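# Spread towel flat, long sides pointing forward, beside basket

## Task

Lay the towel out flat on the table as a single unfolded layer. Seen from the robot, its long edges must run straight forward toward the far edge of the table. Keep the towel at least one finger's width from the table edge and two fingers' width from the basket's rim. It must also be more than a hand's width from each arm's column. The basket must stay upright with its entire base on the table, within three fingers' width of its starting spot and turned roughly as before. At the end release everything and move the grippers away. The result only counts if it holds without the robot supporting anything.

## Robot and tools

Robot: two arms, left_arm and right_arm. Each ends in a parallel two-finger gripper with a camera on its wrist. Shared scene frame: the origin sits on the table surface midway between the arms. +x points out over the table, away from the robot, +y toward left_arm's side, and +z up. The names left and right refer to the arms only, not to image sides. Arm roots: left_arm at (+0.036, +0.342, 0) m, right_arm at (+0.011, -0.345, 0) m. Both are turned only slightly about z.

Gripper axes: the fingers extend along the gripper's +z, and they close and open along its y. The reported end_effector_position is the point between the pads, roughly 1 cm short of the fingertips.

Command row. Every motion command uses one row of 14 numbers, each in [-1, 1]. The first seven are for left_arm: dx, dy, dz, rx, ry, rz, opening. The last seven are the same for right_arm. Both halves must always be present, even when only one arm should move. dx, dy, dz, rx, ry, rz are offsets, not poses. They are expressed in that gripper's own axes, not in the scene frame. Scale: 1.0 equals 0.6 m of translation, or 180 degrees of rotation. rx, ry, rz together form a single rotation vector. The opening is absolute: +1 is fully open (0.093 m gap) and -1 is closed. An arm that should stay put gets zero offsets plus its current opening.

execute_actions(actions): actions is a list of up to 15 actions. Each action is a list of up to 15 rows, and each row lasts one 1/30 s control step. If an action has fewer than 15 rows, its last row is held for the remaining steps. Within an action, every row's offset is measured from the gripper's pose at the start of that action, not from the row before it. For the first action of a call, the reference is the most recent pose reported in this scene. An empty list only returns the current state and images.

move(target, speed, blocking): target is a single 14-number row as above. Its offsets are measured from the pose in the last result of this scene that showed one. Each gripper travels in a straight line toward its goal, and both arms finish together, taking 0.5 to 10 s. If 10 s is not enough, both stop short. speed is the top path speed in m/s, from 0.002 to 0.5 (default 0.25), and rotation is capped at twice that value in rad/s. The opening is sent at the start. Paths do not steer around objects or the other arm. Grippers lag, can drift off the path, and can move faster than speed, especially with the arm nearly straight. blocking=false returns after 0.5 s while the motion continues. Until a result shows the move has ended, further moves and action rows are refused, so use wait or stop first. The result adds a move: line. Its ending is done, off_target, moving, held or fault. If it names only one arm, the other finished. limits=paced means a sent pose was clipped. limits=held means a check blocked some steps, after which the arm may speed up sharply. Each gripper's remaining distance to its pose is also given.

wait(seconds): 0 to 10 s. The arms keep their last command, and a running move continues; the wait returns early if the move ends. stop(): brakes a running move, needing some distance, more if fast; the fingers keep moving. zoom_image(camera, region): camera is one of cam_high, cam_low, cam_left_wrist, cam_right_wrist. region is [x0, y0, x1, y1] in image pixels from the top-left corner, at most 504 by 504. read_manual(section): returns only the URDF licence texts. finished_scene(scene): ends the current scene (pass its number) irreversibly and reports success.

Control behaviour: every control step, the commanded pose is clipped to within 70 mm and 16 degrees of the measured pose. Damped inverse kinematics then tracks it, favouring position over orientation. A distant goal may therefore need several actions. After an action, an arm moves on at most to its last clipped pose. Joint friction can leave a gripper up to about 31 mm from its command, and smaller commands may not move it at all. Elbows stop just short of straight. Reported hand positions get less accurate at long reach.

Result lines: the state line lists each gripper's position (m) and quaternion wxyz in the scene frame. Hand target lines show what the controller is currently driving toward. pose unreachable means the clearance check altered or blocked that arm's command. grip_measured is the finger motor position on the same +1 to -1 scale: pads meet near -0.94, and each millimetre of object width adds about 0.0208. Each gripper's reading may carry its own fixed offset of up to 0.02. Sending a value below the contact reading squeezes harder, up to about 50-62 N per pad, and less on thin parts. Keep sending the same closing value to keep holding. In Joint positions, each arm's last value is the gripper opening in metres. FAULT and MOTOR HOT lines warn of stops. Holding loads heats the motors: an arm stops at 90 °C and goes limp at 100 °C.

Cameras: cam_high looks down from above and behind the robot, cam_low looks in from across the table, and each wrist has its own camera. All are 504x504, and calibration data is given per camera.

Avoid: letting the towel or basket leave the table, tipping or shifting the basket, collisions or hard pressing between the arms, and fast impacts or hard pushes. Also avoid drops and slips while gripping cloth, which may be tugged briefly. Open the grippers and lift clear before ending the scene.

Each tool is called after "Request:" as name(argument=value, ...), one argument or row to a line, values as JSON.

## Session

Request:
execute_actions(
  actions=[],
)

Scene clock: 0.00 s.
left_arm: end_effector_position=(+0.5198, +0.6333, +0.2234) grip_measured=+1.000 end_effector_quat_wxyz=(-0.421, +0.714, -0.261, +0.494) | right_arm: end_effector_position=(+0.2574, -0.3993, +0.3707) grip_measured=+1.000 end_effector_quat_wxyz=(+0.194, +0.850, +0.414, +0.263)
Joint positions: left_arm=[ 0.797  1.875  1.212  0.5    0.26  -2.043  0.093] | right_arm=[-0.273  1.276  1.922 -1.551 -0.035  2.007  0.093]
Joint velocities: left_arm=[ 0.002  0.002 -0.002  0.022 -0.007  0.022  0.   ] | right_arm=[-0.002 -0.027  0.007 -0.007  0.022 -0.022  0.   ]
Motor temperatures (°C, as the motors report them): left_arm=[26 35 31 31 29 27] | right_arm=[26 29 32 30 26 28]
Hand target (left_arm): +0.520, +0.633, +0.223; -0.421, +0.714, -0.261, +0.494
Hand target (right_arm): +0.257, -0.399, +0.371; +0.194, +0.850, +0.414, +0.263
camera_calibration (this result's frames):
cam_left_wrist: T_world_to_cam=[[-0.0376209, 0.523718, 0.851061, -0.499781], [-0.0369631, -0.85181, 0.522545, 0.477645], [0.998608, -0.0117992, 0.0514041, -0.439268], [0, 0, 0, 1]] pos_world=[0.437509, 0.663424, 0.198333]
cam_right_wrist: T_world_to_cam=[[-0.597938, 0.581949, -0.551186, 0.586335], [0.205405, 0.775943, 0.596423, 0.0730943], [0.774777, 0.243408, -0.583501, 0.197977], [0, 0, 0, 1]] pos_world=[0.18219, -0.446123, 0.395104]

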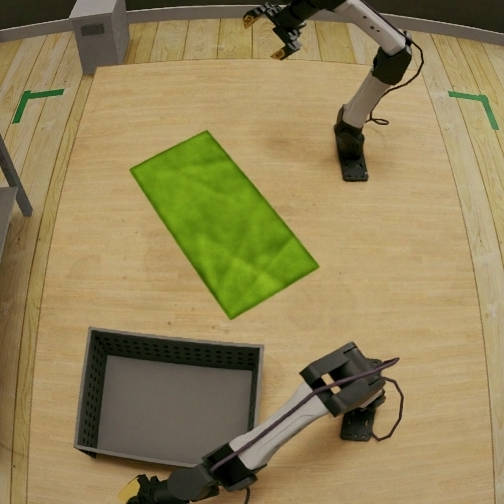

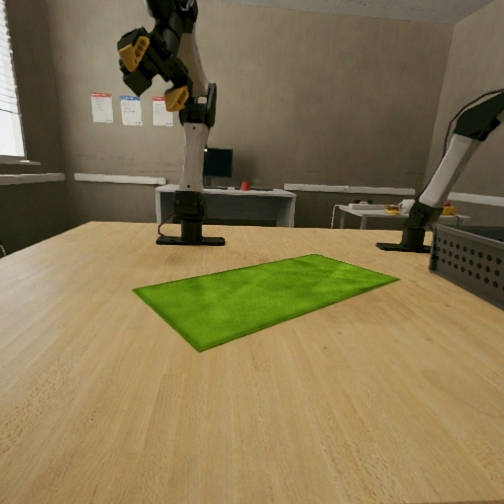

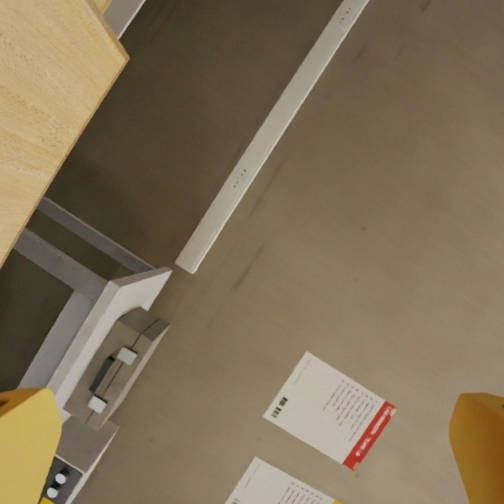

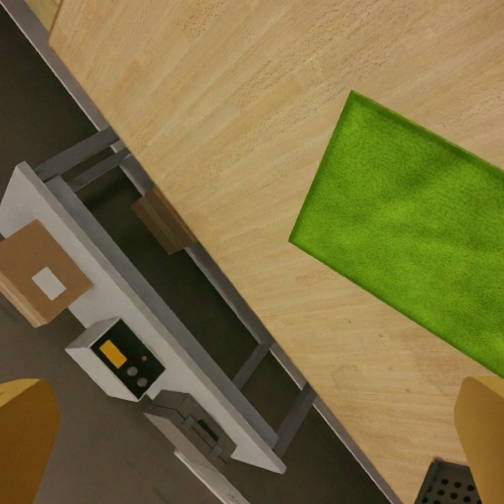

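Request:
move(
  target=[0.583,0.511,-0.752,-0.004,-0.528,-0.536,-1,0.216,-0.155,0.546,0.216,0.132,-0.628,-1],
)

Scene clock: 30.37 s.
left_arm: end_effector_position=(+0.2547, +0.0472, +0.2061) grip_measured=-0.990 end_effector_quat_wxyz=(-0.261, +0.685, -0.163, +0.661) | right_arm: end_effector_position=(+0.4662, -0.2838, +0.0951) grip_measured=-0.985 end_effector_quat_wxyz=(+0.003, +0.102, +0.995, +0.004)
Joint positions: left_arm=[-1.232  1.859  0.742  1.56  -1.55  -2.088  0.   ] | right_arm=[ 0.098  2.366  2.282 -1.479 -0.007  0.335  0.   ]
Joint velocities: left_arm=[ 0.012 -0.012 -0.007 -0.007  0.022 -0.051  0.   ] | right_arm=[ 0.007 -0.002  0.022 -0.037  0.037 -0.007  0.   ]
Motor temperatures (°C, as the motors report them): left_arm=[26 40 34 37 29 27] | right_arm=[26 29 34 33 26 28]
Hand target (left_arm): +0.254, +0.043, +0.209; -0.246, +0.689, -0.148, +0.665
Hand target (right_arm): +0.465, -0.281, +0.094; -0.002, +0.092, +0.996, -0.002
Off the commanded pose (left_arm): 0.010 m, 130 deg; orientation clipped at the last step of the last action.
Off the commanded pose (right_arm): 0.007 m, 2 deg.
joint sent to its limit (left arm) — the command would take joint 4 (wrist pitch) past its upper limit, joint 5 (wrist yaw) past its lower limit and joint 6 (wrist roll) past its lower limit, so those joints were sent only as far as their limits.
move: off_target (left_arm); limits=paced
camera_calibration (this result's frames):
cam_left_wrist: T_world_to_cam=[[-0.110817, 0.820537, 0.560749, -0.123678], [-0.339574, -0.561528, 0.75457, -0.00686074], [0.934028, -0.106797, 0.34086, -0.219301], [0, 0, 0, 1]] pos_world=[0.188798, 0.0742092, 0.14928]
cam_right_wrist: T_world_to_cam=[[-0.20282, -0.979121, -0.0136236, -0.186319], [-0.886363, 0.177657, 0.427549, 0.460175], [-0.416202, 0.098791, -0.90389, 0.391925], [0, 0, 0, 1]] pos_world=[0.533213, -0.302901, 0.154971]

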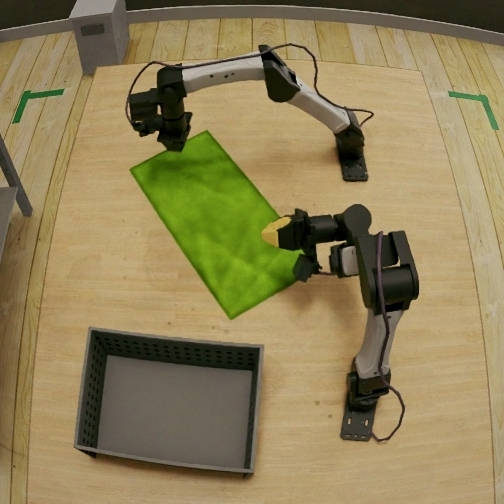

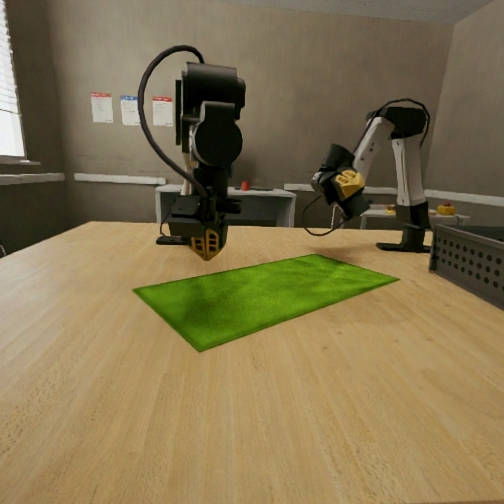

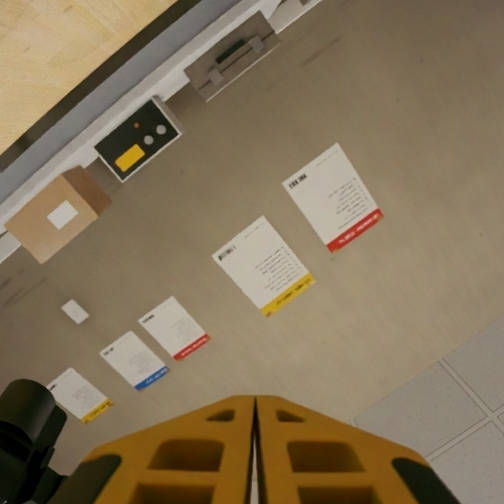

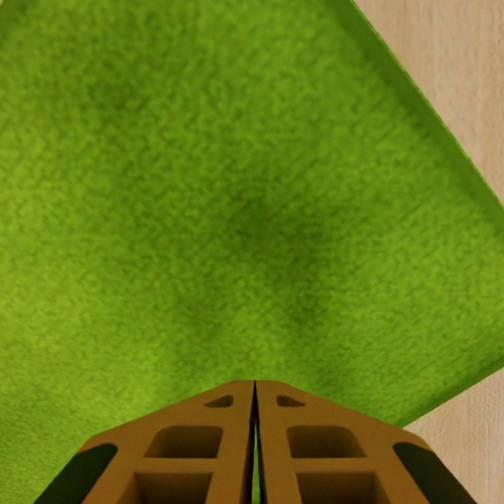

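Request:
move(
  target=[0,0,0,0,0,0.66,-1,0,0,0,0,0,0,-1],
  speed=0.5,
)

Scene clock: 38.90 s.
left_arm: end_effector_position=(+0.2544, +0.0488, +0.1922) grip_measured=-0.991 end_effector_quat_wxyz=(+0.698, -0.200, +0.680, -0.103) | right_arm: end_effector_position=(+0.4654, -0.2839, +0.0951) grip_measured=-0.985 end_effector_quat_wxyz=(+0.001, +0.101, +0.995, +0.004)
Joint positions: left_arm=[-1.232  1.714  0.768  0.697 -1.55  -0.681  0.   ] | right_arm=[ 0.098  2.366  2.282 -1.482 -0.006  0.333  0.   ]
Joint velocities: left_arm=[0.002 0.007 0.002 0.007 0.007 0.037 0.   ] | right_arm=[ 0.012  0.017 -0.002  0.007 -0.022 -0.037  0.   ]
Motor temperatures (°C, as the motors report them): left_arm=[26 40 35 36 29 27] | right_arm=[26 33 35 32 26 28]
Hand target (left_arm): +0.255, +0.047, +0.205; +0.697, -0.209, +0.677, -0.111
Hand target (right_arm): +0.466, -0.284, +0.095; +0.003, +0.102, +0.995, +0.004
Off the commanded pose (left_arm): 0.014 m, 2 deg.
Off the commanded pose (right_arm): 0.001 m, 0 deg.
move: off_target (left_arm)
camera_calibration (this result's frames):
cam_left_wrist: T_world_to_cam=[[0.139584, -0.890821, 0.432382, -0.072714], [-0.353036, -0.452732, -0.818779, 0.304985], [0.925139, -0.0383581, -0.377686, -0.077109], [0, 0, 0, 1]] pos_world=[0.189157, 0.0703437, 0.252033]
cam_right_wrist: T_world_to_cam=[[-0.201367, -0.979439, -0.0122561, -0.18752], [-0.885362, 0.176644, 0.430036, 0.458572], [-0.419029, 0.097446, -0.902728, 0.392459], [0, 0, 0, 1]] pos_world=[0.532694, -0.302912, 0.154783]

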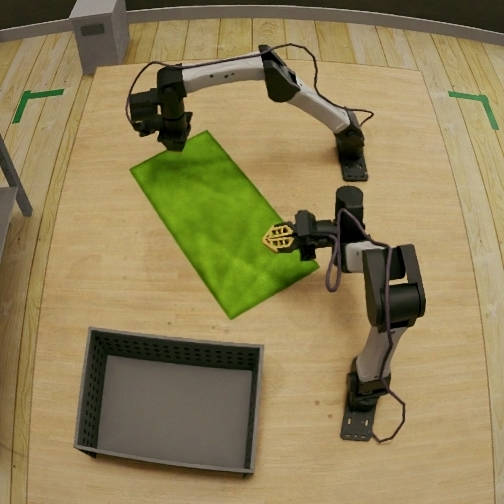

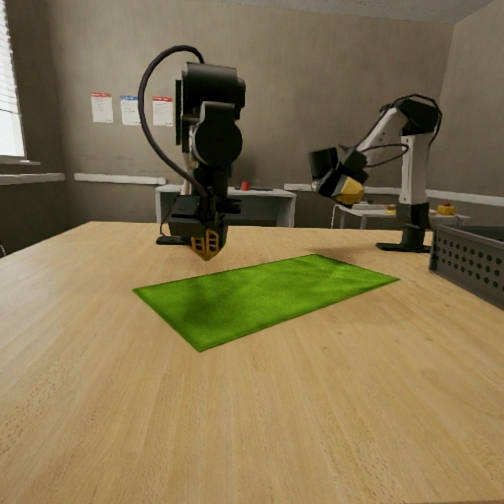

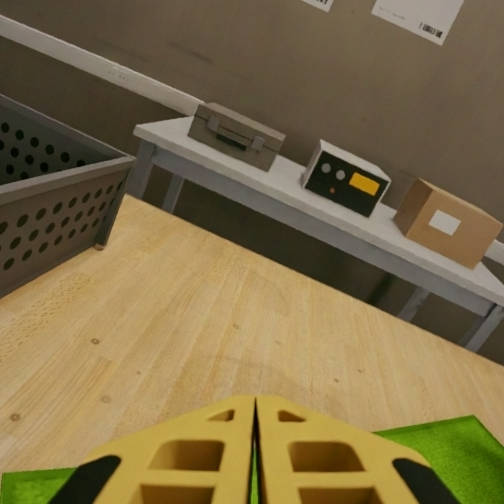

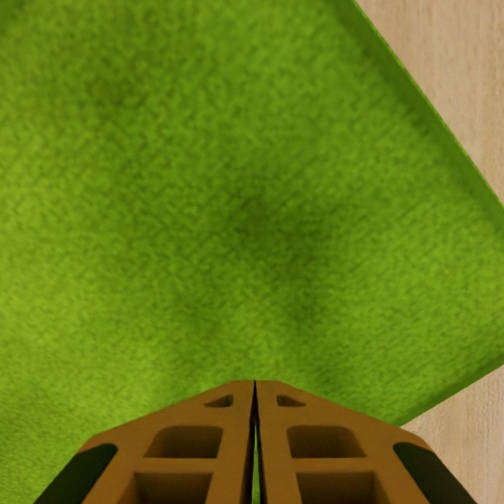

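Request:
move(
  target=[0,0,0,0.282,0.295,0.257,-1,0,0,0,0,0,0,-1],
  speed=0.4,
)

Scene clock: 53.90 s.
left_arm: end_effector_position=(+0.2501, +0.0516, +0.1898) grip_measured=-0.991 end_effector_quat_wxyz=(+0.342, +0.422, +0.822, -0.172) | right_arm: end_effector_position=(+0.4654, -0.2839, +0.0951) grip_measured=-0.985 end_effector_quat_wxyz=(+0.001, +0.101, +0.995, +0.004)
Joint positions: left_arm=[-0.757  1.253  1.001 -0.534  0.003  0.012  0.   ] | right_arm=[ 0.098  2.366  2.282 -1.482 -0.006  0.333  0.   ]
Joint velocities: left_arm=[-0.007 -0.002 -0.027 -0.125  0.022 -0.007  0.   ] | right_arm=[ 0.002  0.007 -0.017 -0.037 -0.022 -0.007  0.   ]
Motor temperatures (°C, as the motors report them): left_arm=[26 40 36 35 29 27] | right_arm=[26 40 35 31 26 28]
Hand target (left_arm): +0.253, +0.049, +0.195; +0.342, +0.425, +0.820, -0.175
Hand target (right_arm): +0.465, -0.284, +0.095; +0.001, +0.101, +0.995, +0.004
Off the commanded pose (left_arm): 0.006 m, 1 deg.
Off the commanded pose (right_arm): 0.000 m, 0 deg.
move: done
camera_calibration (this result's frames):
cam_left_wrist: T_world_to_cam=[[-0.800091, -0.599867, -0.00378958, 0.234245], [-0.559564, 0.748582, -0.355687, 0.204519], [0.216202, -0.282461, -0.934597, 0.221634], [0, 0, 0, 1]] pos_world=[0.253941, 0.05002, 0.280771]
cam_right_wrist: T_world_to_cam=[[-0.201367, -0.979439, -0.0122561, -0.18752], [-0.885362, 0.176644, 0.430036, 0.458572], [-0.419029, 0.097446, -0.902728, 0.392459], [0, 0, 0, 1]] pos_world=[0.532694, -0.302912, 0.154783]

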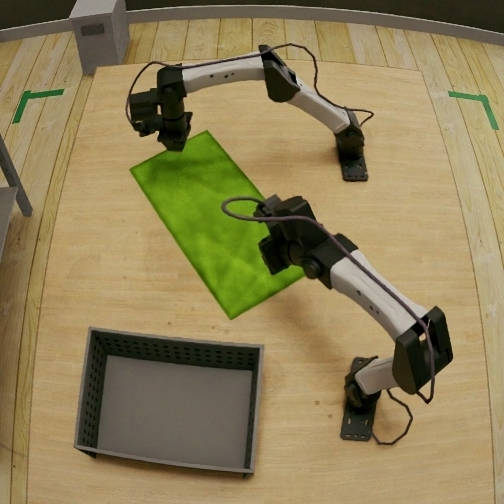

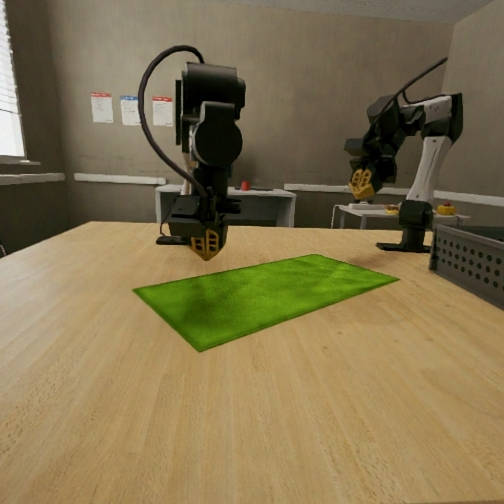

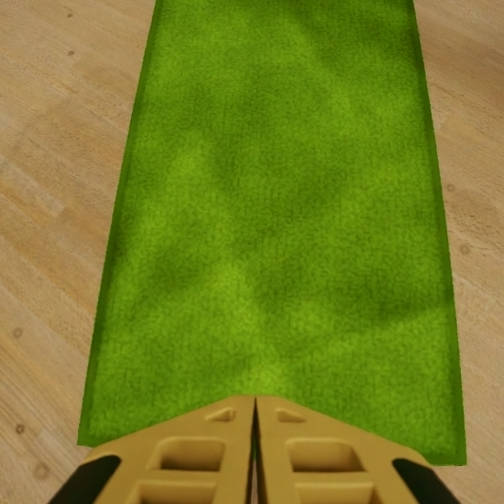

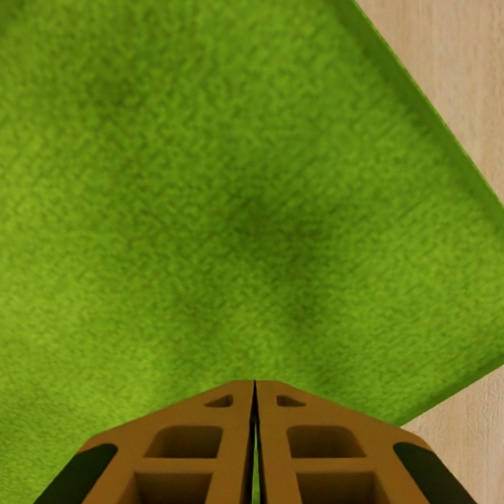

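Request:
move(
  target=[0.155,0,0.175,0,0.25,0,-1,0,0,0.08,0,0,0,-1],
  speed=0.15,
)

Request:
move(
  target=[0,0,0.072,0,0,0,-1,0,0,0.068,0,0,0,-1],
  speed=0.05,
)

Request:
move(
  target=[0.008,-0.157,0.01,0,0,-0.155,-1,-0.047,0.18,0.01,0,0,-0.155,-1],
  speed=0.06,
)

Scene clock: 67.90 s.
left_arm: end_effector_position=(+0.2522, +0.0483, +0.0429) grip_measured=-0.991 end_effector_quat_wxyz=(-0.002, +0.457, +0.890, -0.002) | right_arm: end_effector_position=(+0.4640, -0.2841, +0.0459) grip_measured=-0.985 end_effector_quat_wxyz=(-0.007, +0.101, +0.995, +0.001)
Joint positions: left_arm=[-0.757  1.973  1.447 -1.046  0.005  0.013  0.   ] | right_arm=[ 0.098  2.366  2.086 -1.305 -0.006  0.333  0.   ]
Joint velocities: left_arm=[-0.002  0.007  0.002 -0.066 -0.066  0.037  0.   ] | right_arm=[-0.002 -0.007  0.002  0.007 -0.007  0.022  0.   ]
Motor temperatures (°C, as the motors report them): left_arm=[26 39 38 36 29 27] | right_arm=[26 44 36 31 26 28]
Hand target (left_arm): +0.257, +0.047, +0.047; +0.000, +0.450, +0.893, +0.001
Hand target (right_arm): +0.466, -0.284, +0.047; +0.001, +0.101, +0.995, +0.003
Off the commanded pose (left_arm): 0.008 m, 1 deg.
Off the commanded pose (right_arm): 0.002 m, 1 deg.
move: done
camera_calibration (this result's frames):
cam_left_wrist: T_world_to_cam=[[-0.803918, -0.594709, -0.00611545, 0.234154], [-0.544424, 0.731726, 0.410098, 0.120082], [-0.239414, 0.333014, -0.912021, 0.167251], [0, 0, 0, 1]] pos_world=[0.293658, -0.00431042, 0.104723]
cam_right_wrist: T_world_to_cam=[[-0.201532, -0.979461, -0.00637849, -0.18881], [-0.877582, 0.17767, 0.44529, 0.474432], [-0.435011, 0.0953379, -0.895364, 0.353942], [0, 0, 0, 1]] pos_world=[0.53227, -0.302968, 0.104442]

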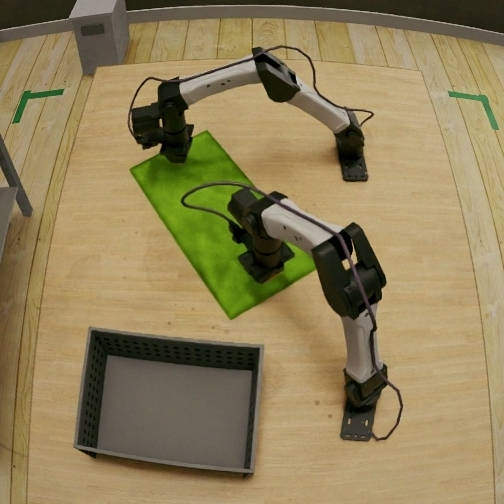

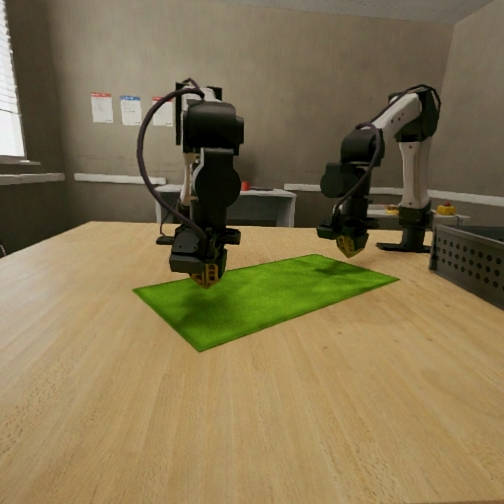

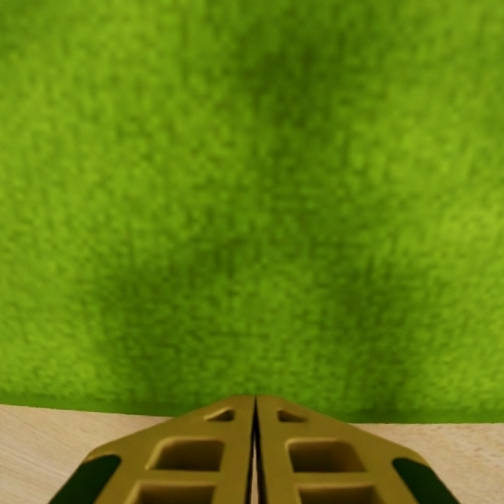

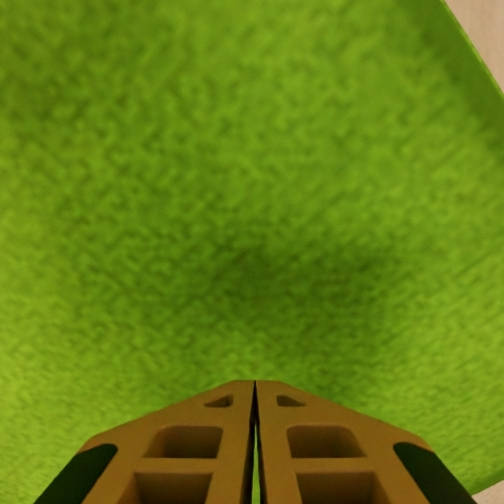

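Scene clock: 69.00 s.
left_arm: end_effector_position=(+0.2511, +0.0498, +0.0166) grip_measured=-0.991 end_effector_quat_wxyz=(-0.004, +0.457, +0.890, -0.001) | right_arm: end_effector_position=(+0.4612, -0.2845, +0.0188) grip_measured=-0.985 end_effector_quat_wxyz=(-0.008, +0.101, +0.995, +0.001)
Joint positions: left_arm=[-0.757  2.003  1.38  -0.954  0.005  0.013  0.   ] | right_arm=[ 0.098  2.366  1.978 -1.197 -0.006  0.333  0.   ]
Joint velocities: left_arm=[-0.007 -0.002 -0.027  0.022 -0.037  0.037  0.   ] | right_arm=[-0.002 -0.002 -0.012 -0.037  0.022 -0.037  0.   ]
Motor temperatures (°C, as the motors report them): left_arm=[26 39 38 36 29 27] | right_arm=[26 45 36 31 26 28]
Hand target (left_arm): +0.252, +0.050, +0.000; -0.002, +0.457, +0.890, -0.002
Hand target (right_arm): +0.463, -0.284, +0.005; -0.008, +0.101, +0.995, +0.001
Off the commanded pose (left_arm): 0.017 m, 0 deg.
Off the commanded pose (right_arm): 0.014 m, 0 deg.
move: off_target (left_arm, right_arm)
camera_calibration (this result's frames):
cam_left_wrist: T_world_to_cam=[[-0.803936, -0.594685, -0.006121, 0.233999], [-0.543209, 0.73008, 0.414616, 0.128796], [-0.242097, 0.33665, -0.909976, 0.142928], [0, 0, 0, 1]] pos_world=[0.292686, -0.00299279, 0.0780925]
cam_right_wrist: T_world_to_cam=[[-0.201537, -0.979462, -0.00612832, -0.189882], [-0.877245, 0.177714, 0.445936, 0.484028], [-0.435688, 0.0952485, -0.895044, 0.328817], [0, 0, 0, 1]] pos_world=[0.529604, -0.30332, 0.077297]

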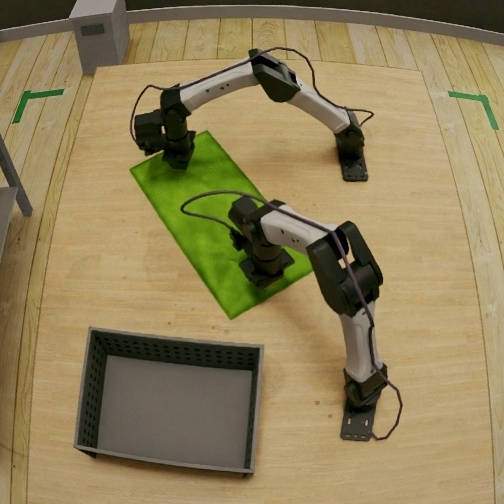

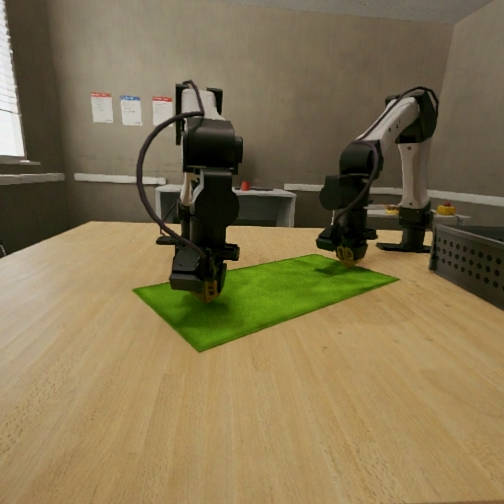

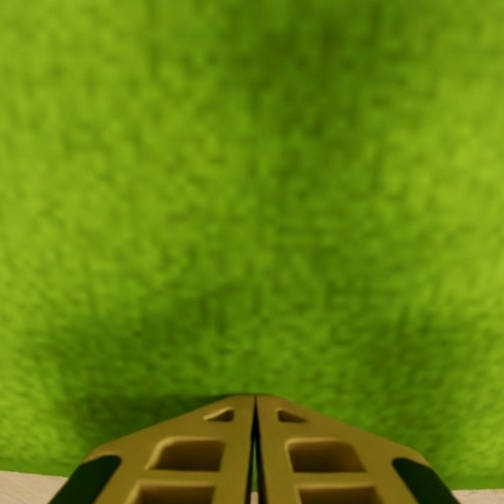

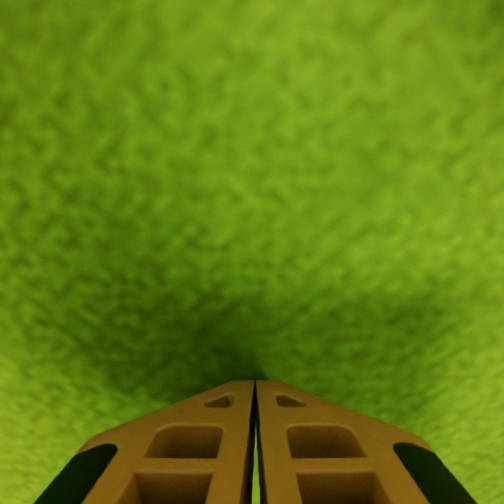

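Scene clock: 73.43 s.
left_arm: end_effector_position=(+0.1797, +0.0091, +0.0171) grip_measured=-0.991 end_effector_quat_wxyz=(+0.009, +0.228, +0.974, +0.010) | right_arm: end_effector_position=(+0.5085, -0.1912, +0.0204) grip_measured=-0.985 end_effector_quat_wxyz=(+0.014, -0.131, +0.991, +0.004)
Joint positions: left_arm=[-0.998  2.002  1.38  -0.956 -0.026 -0.717  0.   ] | right_arm=[ 0.265  2.826  2.857 -1.573 -0.004  0.036  0.   ]
Joint velocities: left_arm=[-0.007 -0.002  0.017 -0.022  0.051 -0.007  0.   ] | right_arm=[-0.002  0.002 -0.002  0.051  0.022 -0.022  0.   ]
Motor temperatures (°C, as the motors report them): left_arm=[26 39 38 35 29 27] | right_arm=[26 45 36 30 26 28]
Hand target (left_arm): +0.170, -0.001, +0.010; -0.008, +0.229, +0.973, -0.000
Hand target (right_arm): +0.507, -0.184, +0.011; +0.008, -0.142, +0.990, +0.007
Off the commanded pose (left_arm): 0.014 m, 2 deg.
Off the commanded pose (right_arm): 0.011 m, 3 deg.
joint sent to its limit (right arm) — the command would take joint 4 (wrist pitch) past its lower limit, so that joint was sent only as far as its limit.
move: off_target (left_arm, right_arm)
camera_calibration (this result's frames):
cam_left_wrist: T_world_to_cam=[[-0.429842, -0.902223, -0.035064, 0.0884699], [-0.83451, 0.382155, 0.396927, 0.175349], [-0.344716, 0.199877, -0.91718, 0.15956], [0, 0, 0, 1]] pos_world=[0.239361, -0.0190831, 0.079847]
cam_right_wrist: T_world_to_cam=[[0.258743, -0.96589, -0.0103783, -0.320362], [-0.881519, -0.240507, 0.406301, 0.431241], [-0.394938, -0.095979, -0.91368, 0.285025], [0, 0, 0, 1]] pos_world=[0.575606, -0.178361, 0.081883]

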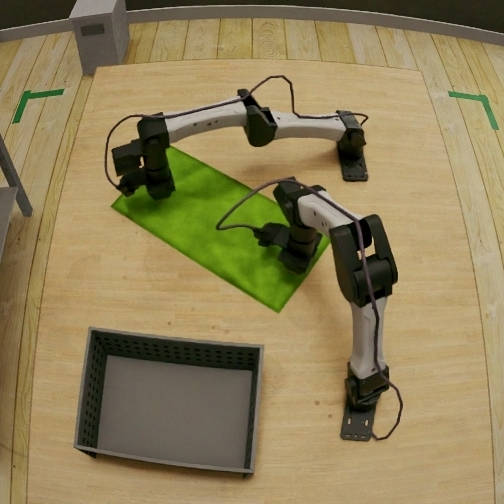

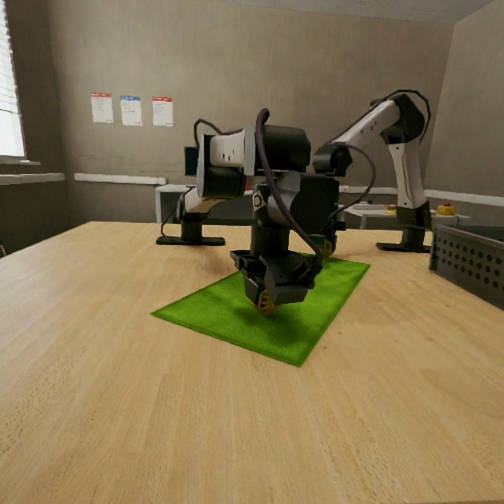

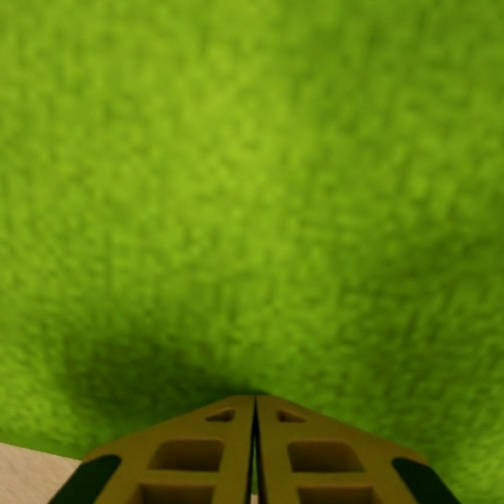

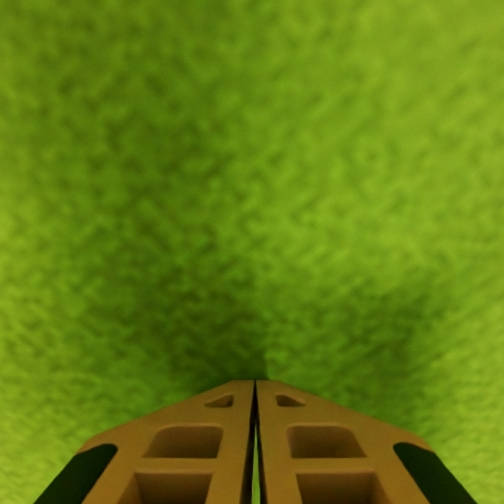

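Request:
move(
  target=[0.16,-0.176,0.012,0,0,-0.16,-1,0.04,0.275,0.015,0,-0.04,-0.16,-1],
  speed=0.06,
)

Request:
move(
  target=[-0.05,0.25,-0.3,0,0,0,-1,0.3,-0.2,-0.3,0,0,0,-1],
  speed=0.15,
)

Scene clock: 86.10 s.
left_arm: end_effector_position=(+0.0619, -0.0360, +0.0171) grip_measured=-0.991 end_effector_quat_wxyz=(+0.033, -0.025, +0.999, +0.005) | right_arm: end_effector_position=(+0.4505, -0.0520, +0.0201) grip_measured=-0.985 end_effector_quat_wxyz=(+0.079, -0.358, +0.930, -0.004)
Joint positions: left_arm=[-1.354  2.063  1.47  -0.987 -0.067 -1.583  0.   ] | right_arm=[ 0.569  2.551  2.308 -1.175  0.044 -0.136  0.   ]
Joint velocities: left_arm=[-0.002 -0.002  0.002 -0.007  0.007 -0.095  0.   ] | right_arm=[-0.007  0.002 -0.002 -0.022  0.037 -0.007  0.   ]
Motor temperatures (°C, as the motors report them): left_arm=[26 39 38 34 29 27] | right_arm=[27 49 36 30 26 28]
Hand target (left_arm): +0.045, -0.041, +0.005; +0.006, -0.022, +1.000, +0.010
Hand target (right_arm): +0.440, -0.039, +0.010; +0.073, -0.373, +0.925, +0.011
Off the commanded pose (left_arm): 0.020 m, 3 deg.
Off the commanded pose (right_arm): 0.018 m, 2 deg.
move: off_target (left_arm, right_arm)
camera_calibration (this result's frames):
cam_left_wrist: T_world_to_cam=[[0.0658528, -0.997654, -0.018693, -0.0372744], [-0.935436, -0.0682448, 0.346847, 0.0852371], [-0.347309, -0.00535467, -0.937736, 0.121137], [0, 0, 0, 1]] pos_world=[0.12426, -0.0307213, 0.0833333]
cam_right_wrist: T_world_to_cam=[[0.665643, -0.743961, 0.0586719, -0.344018], [-0.723272, -0.623765, 0.296301, 0.324686], [-0.183839, -0.239667, -0.953291, 0.173412], [0, 0, 0, 1]] pos_world=[0.49571, -0.0118475, 0.0892917]

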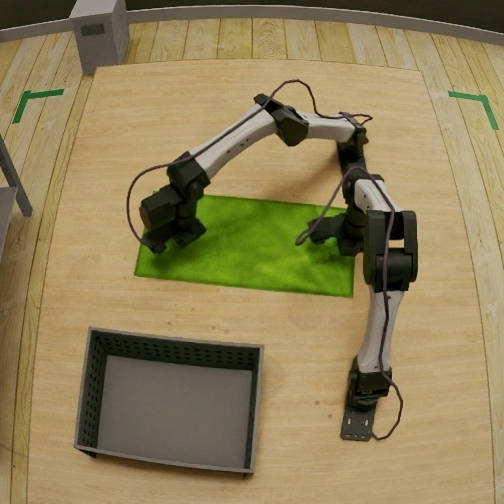

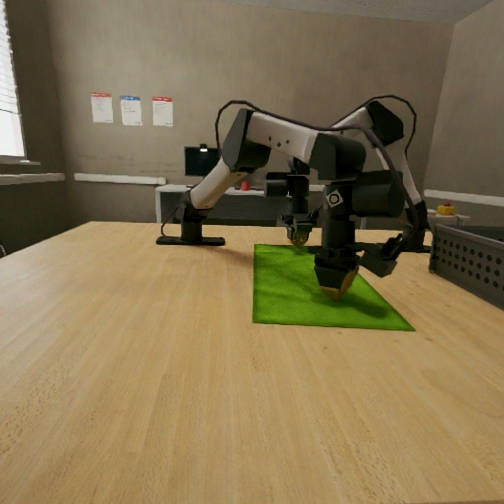

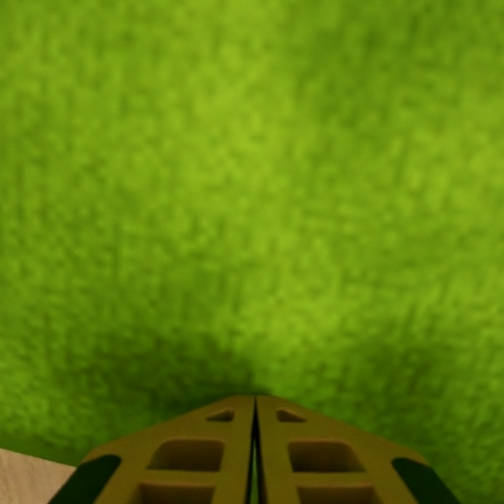

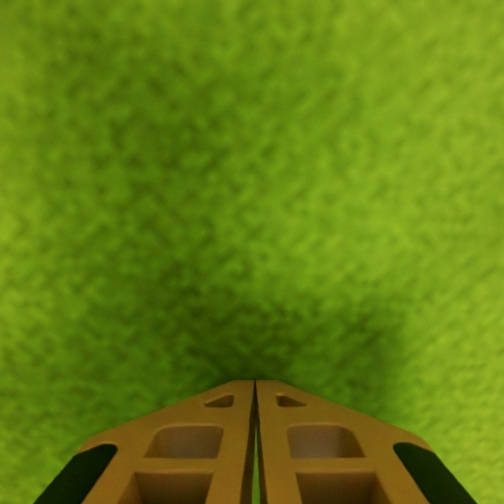

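Scene clock: 88.50 s.
left_arm: end_effector_position=(+0.0691, +0.1086, +0.1949) grip_measured=-0.991 end_effector_quat_wxyz=(+0.037, -0.025, +0.999, -0.016) | right_arm: end_effector_position=(+0.3801, -0.2671, +0.1758) grip_measured=-0.985 end_effector_quat_wxyz=(+0.078, -0.356, +0.931, -0.009)
Joint positions: left_arm=[-1.304  1.428  1.436 -1.542 -0.071 -1.531  0.   ] | right_arm=[ 0.172  1.846  1.795 -1.363 -0.006 -0.524  0.   ]
Joint velocities: left_arm=[-0.012 -0.007  0.007 -0.037 -0.022  0.037  0.   ] | right_arm=[-0.012 -0.002  0.007 -0.037 -0.037  0.037  0.   ]
Motor temperatures (°C, as the motors report them): left_arm=[26 40 38 34 29 27] | right_arm=[27 50 36 30 26 28]
Hand target (left_arm): +0.070, +0.111, +0.202; +0.036, -0.024, +0.999, -0.023
Hand target (right_arm): +0.375, -0.269, +0.183; +0.081, -0.358, +0.930, -0.006
Off the commanded pose (left_arm): 0.008 m, 2 deg.
Off the commanded pose (right_arm): 0.010 m, 1 deg.
joint sent to its limit (left arm) — the command would take joint 4 (wrist pitch) past its lower limit, so that joint was sent only as far as its limit.
move: done
camera_calibration (this result's frames):
cam_left_wrist: T_world_to_cam=[[0.0644946, -0.997641, 0.0234989, 0.101698], [-0.938386, -0.0526187, 0.341559, 0.0396555], [-0.339517, -0.0440798, -0.939567, 0.295149], [0, 0, 0, 1]] pos_world=[0.130861, 0.116555, 0.261378]
cam_right_wrist: T_world_to_cam=[[0.660914, -0.747373, 0.0680126, -0.467052], [-0.727763, -0.616165, 0.301166, 0.096345], [-0.183176, -0.248542, -0.951143, 0.254339], [0, 0, 0, 1]] pos_world=[0.425387, -0.226484, 0.244663]

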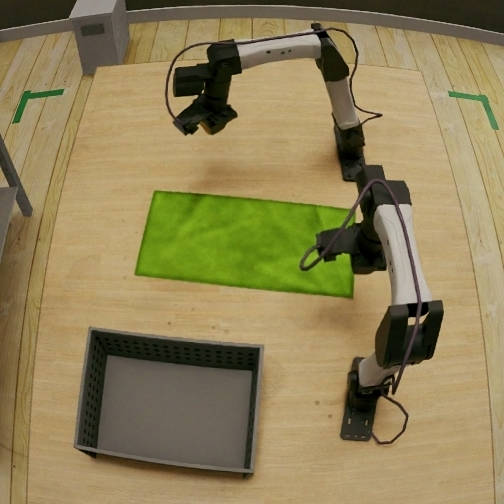

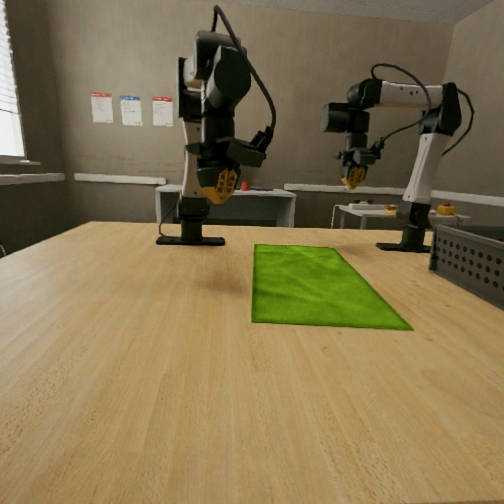

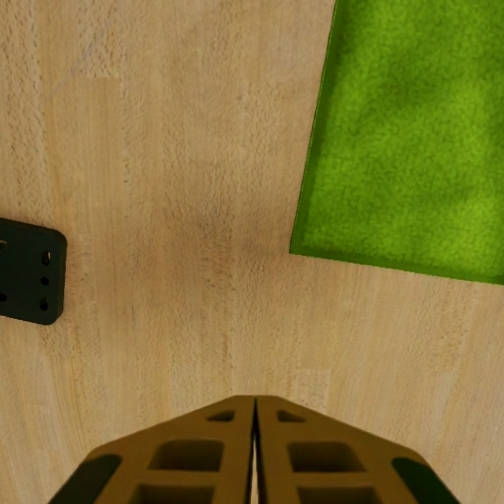

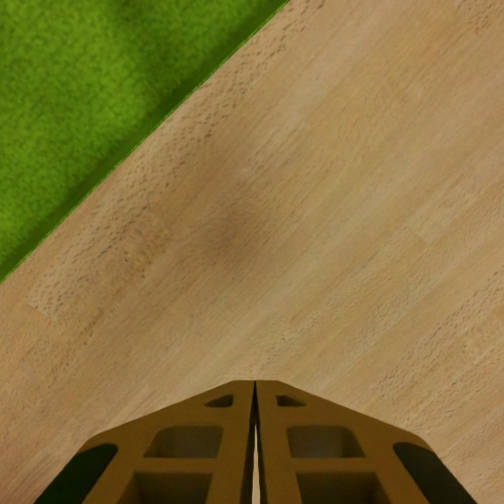

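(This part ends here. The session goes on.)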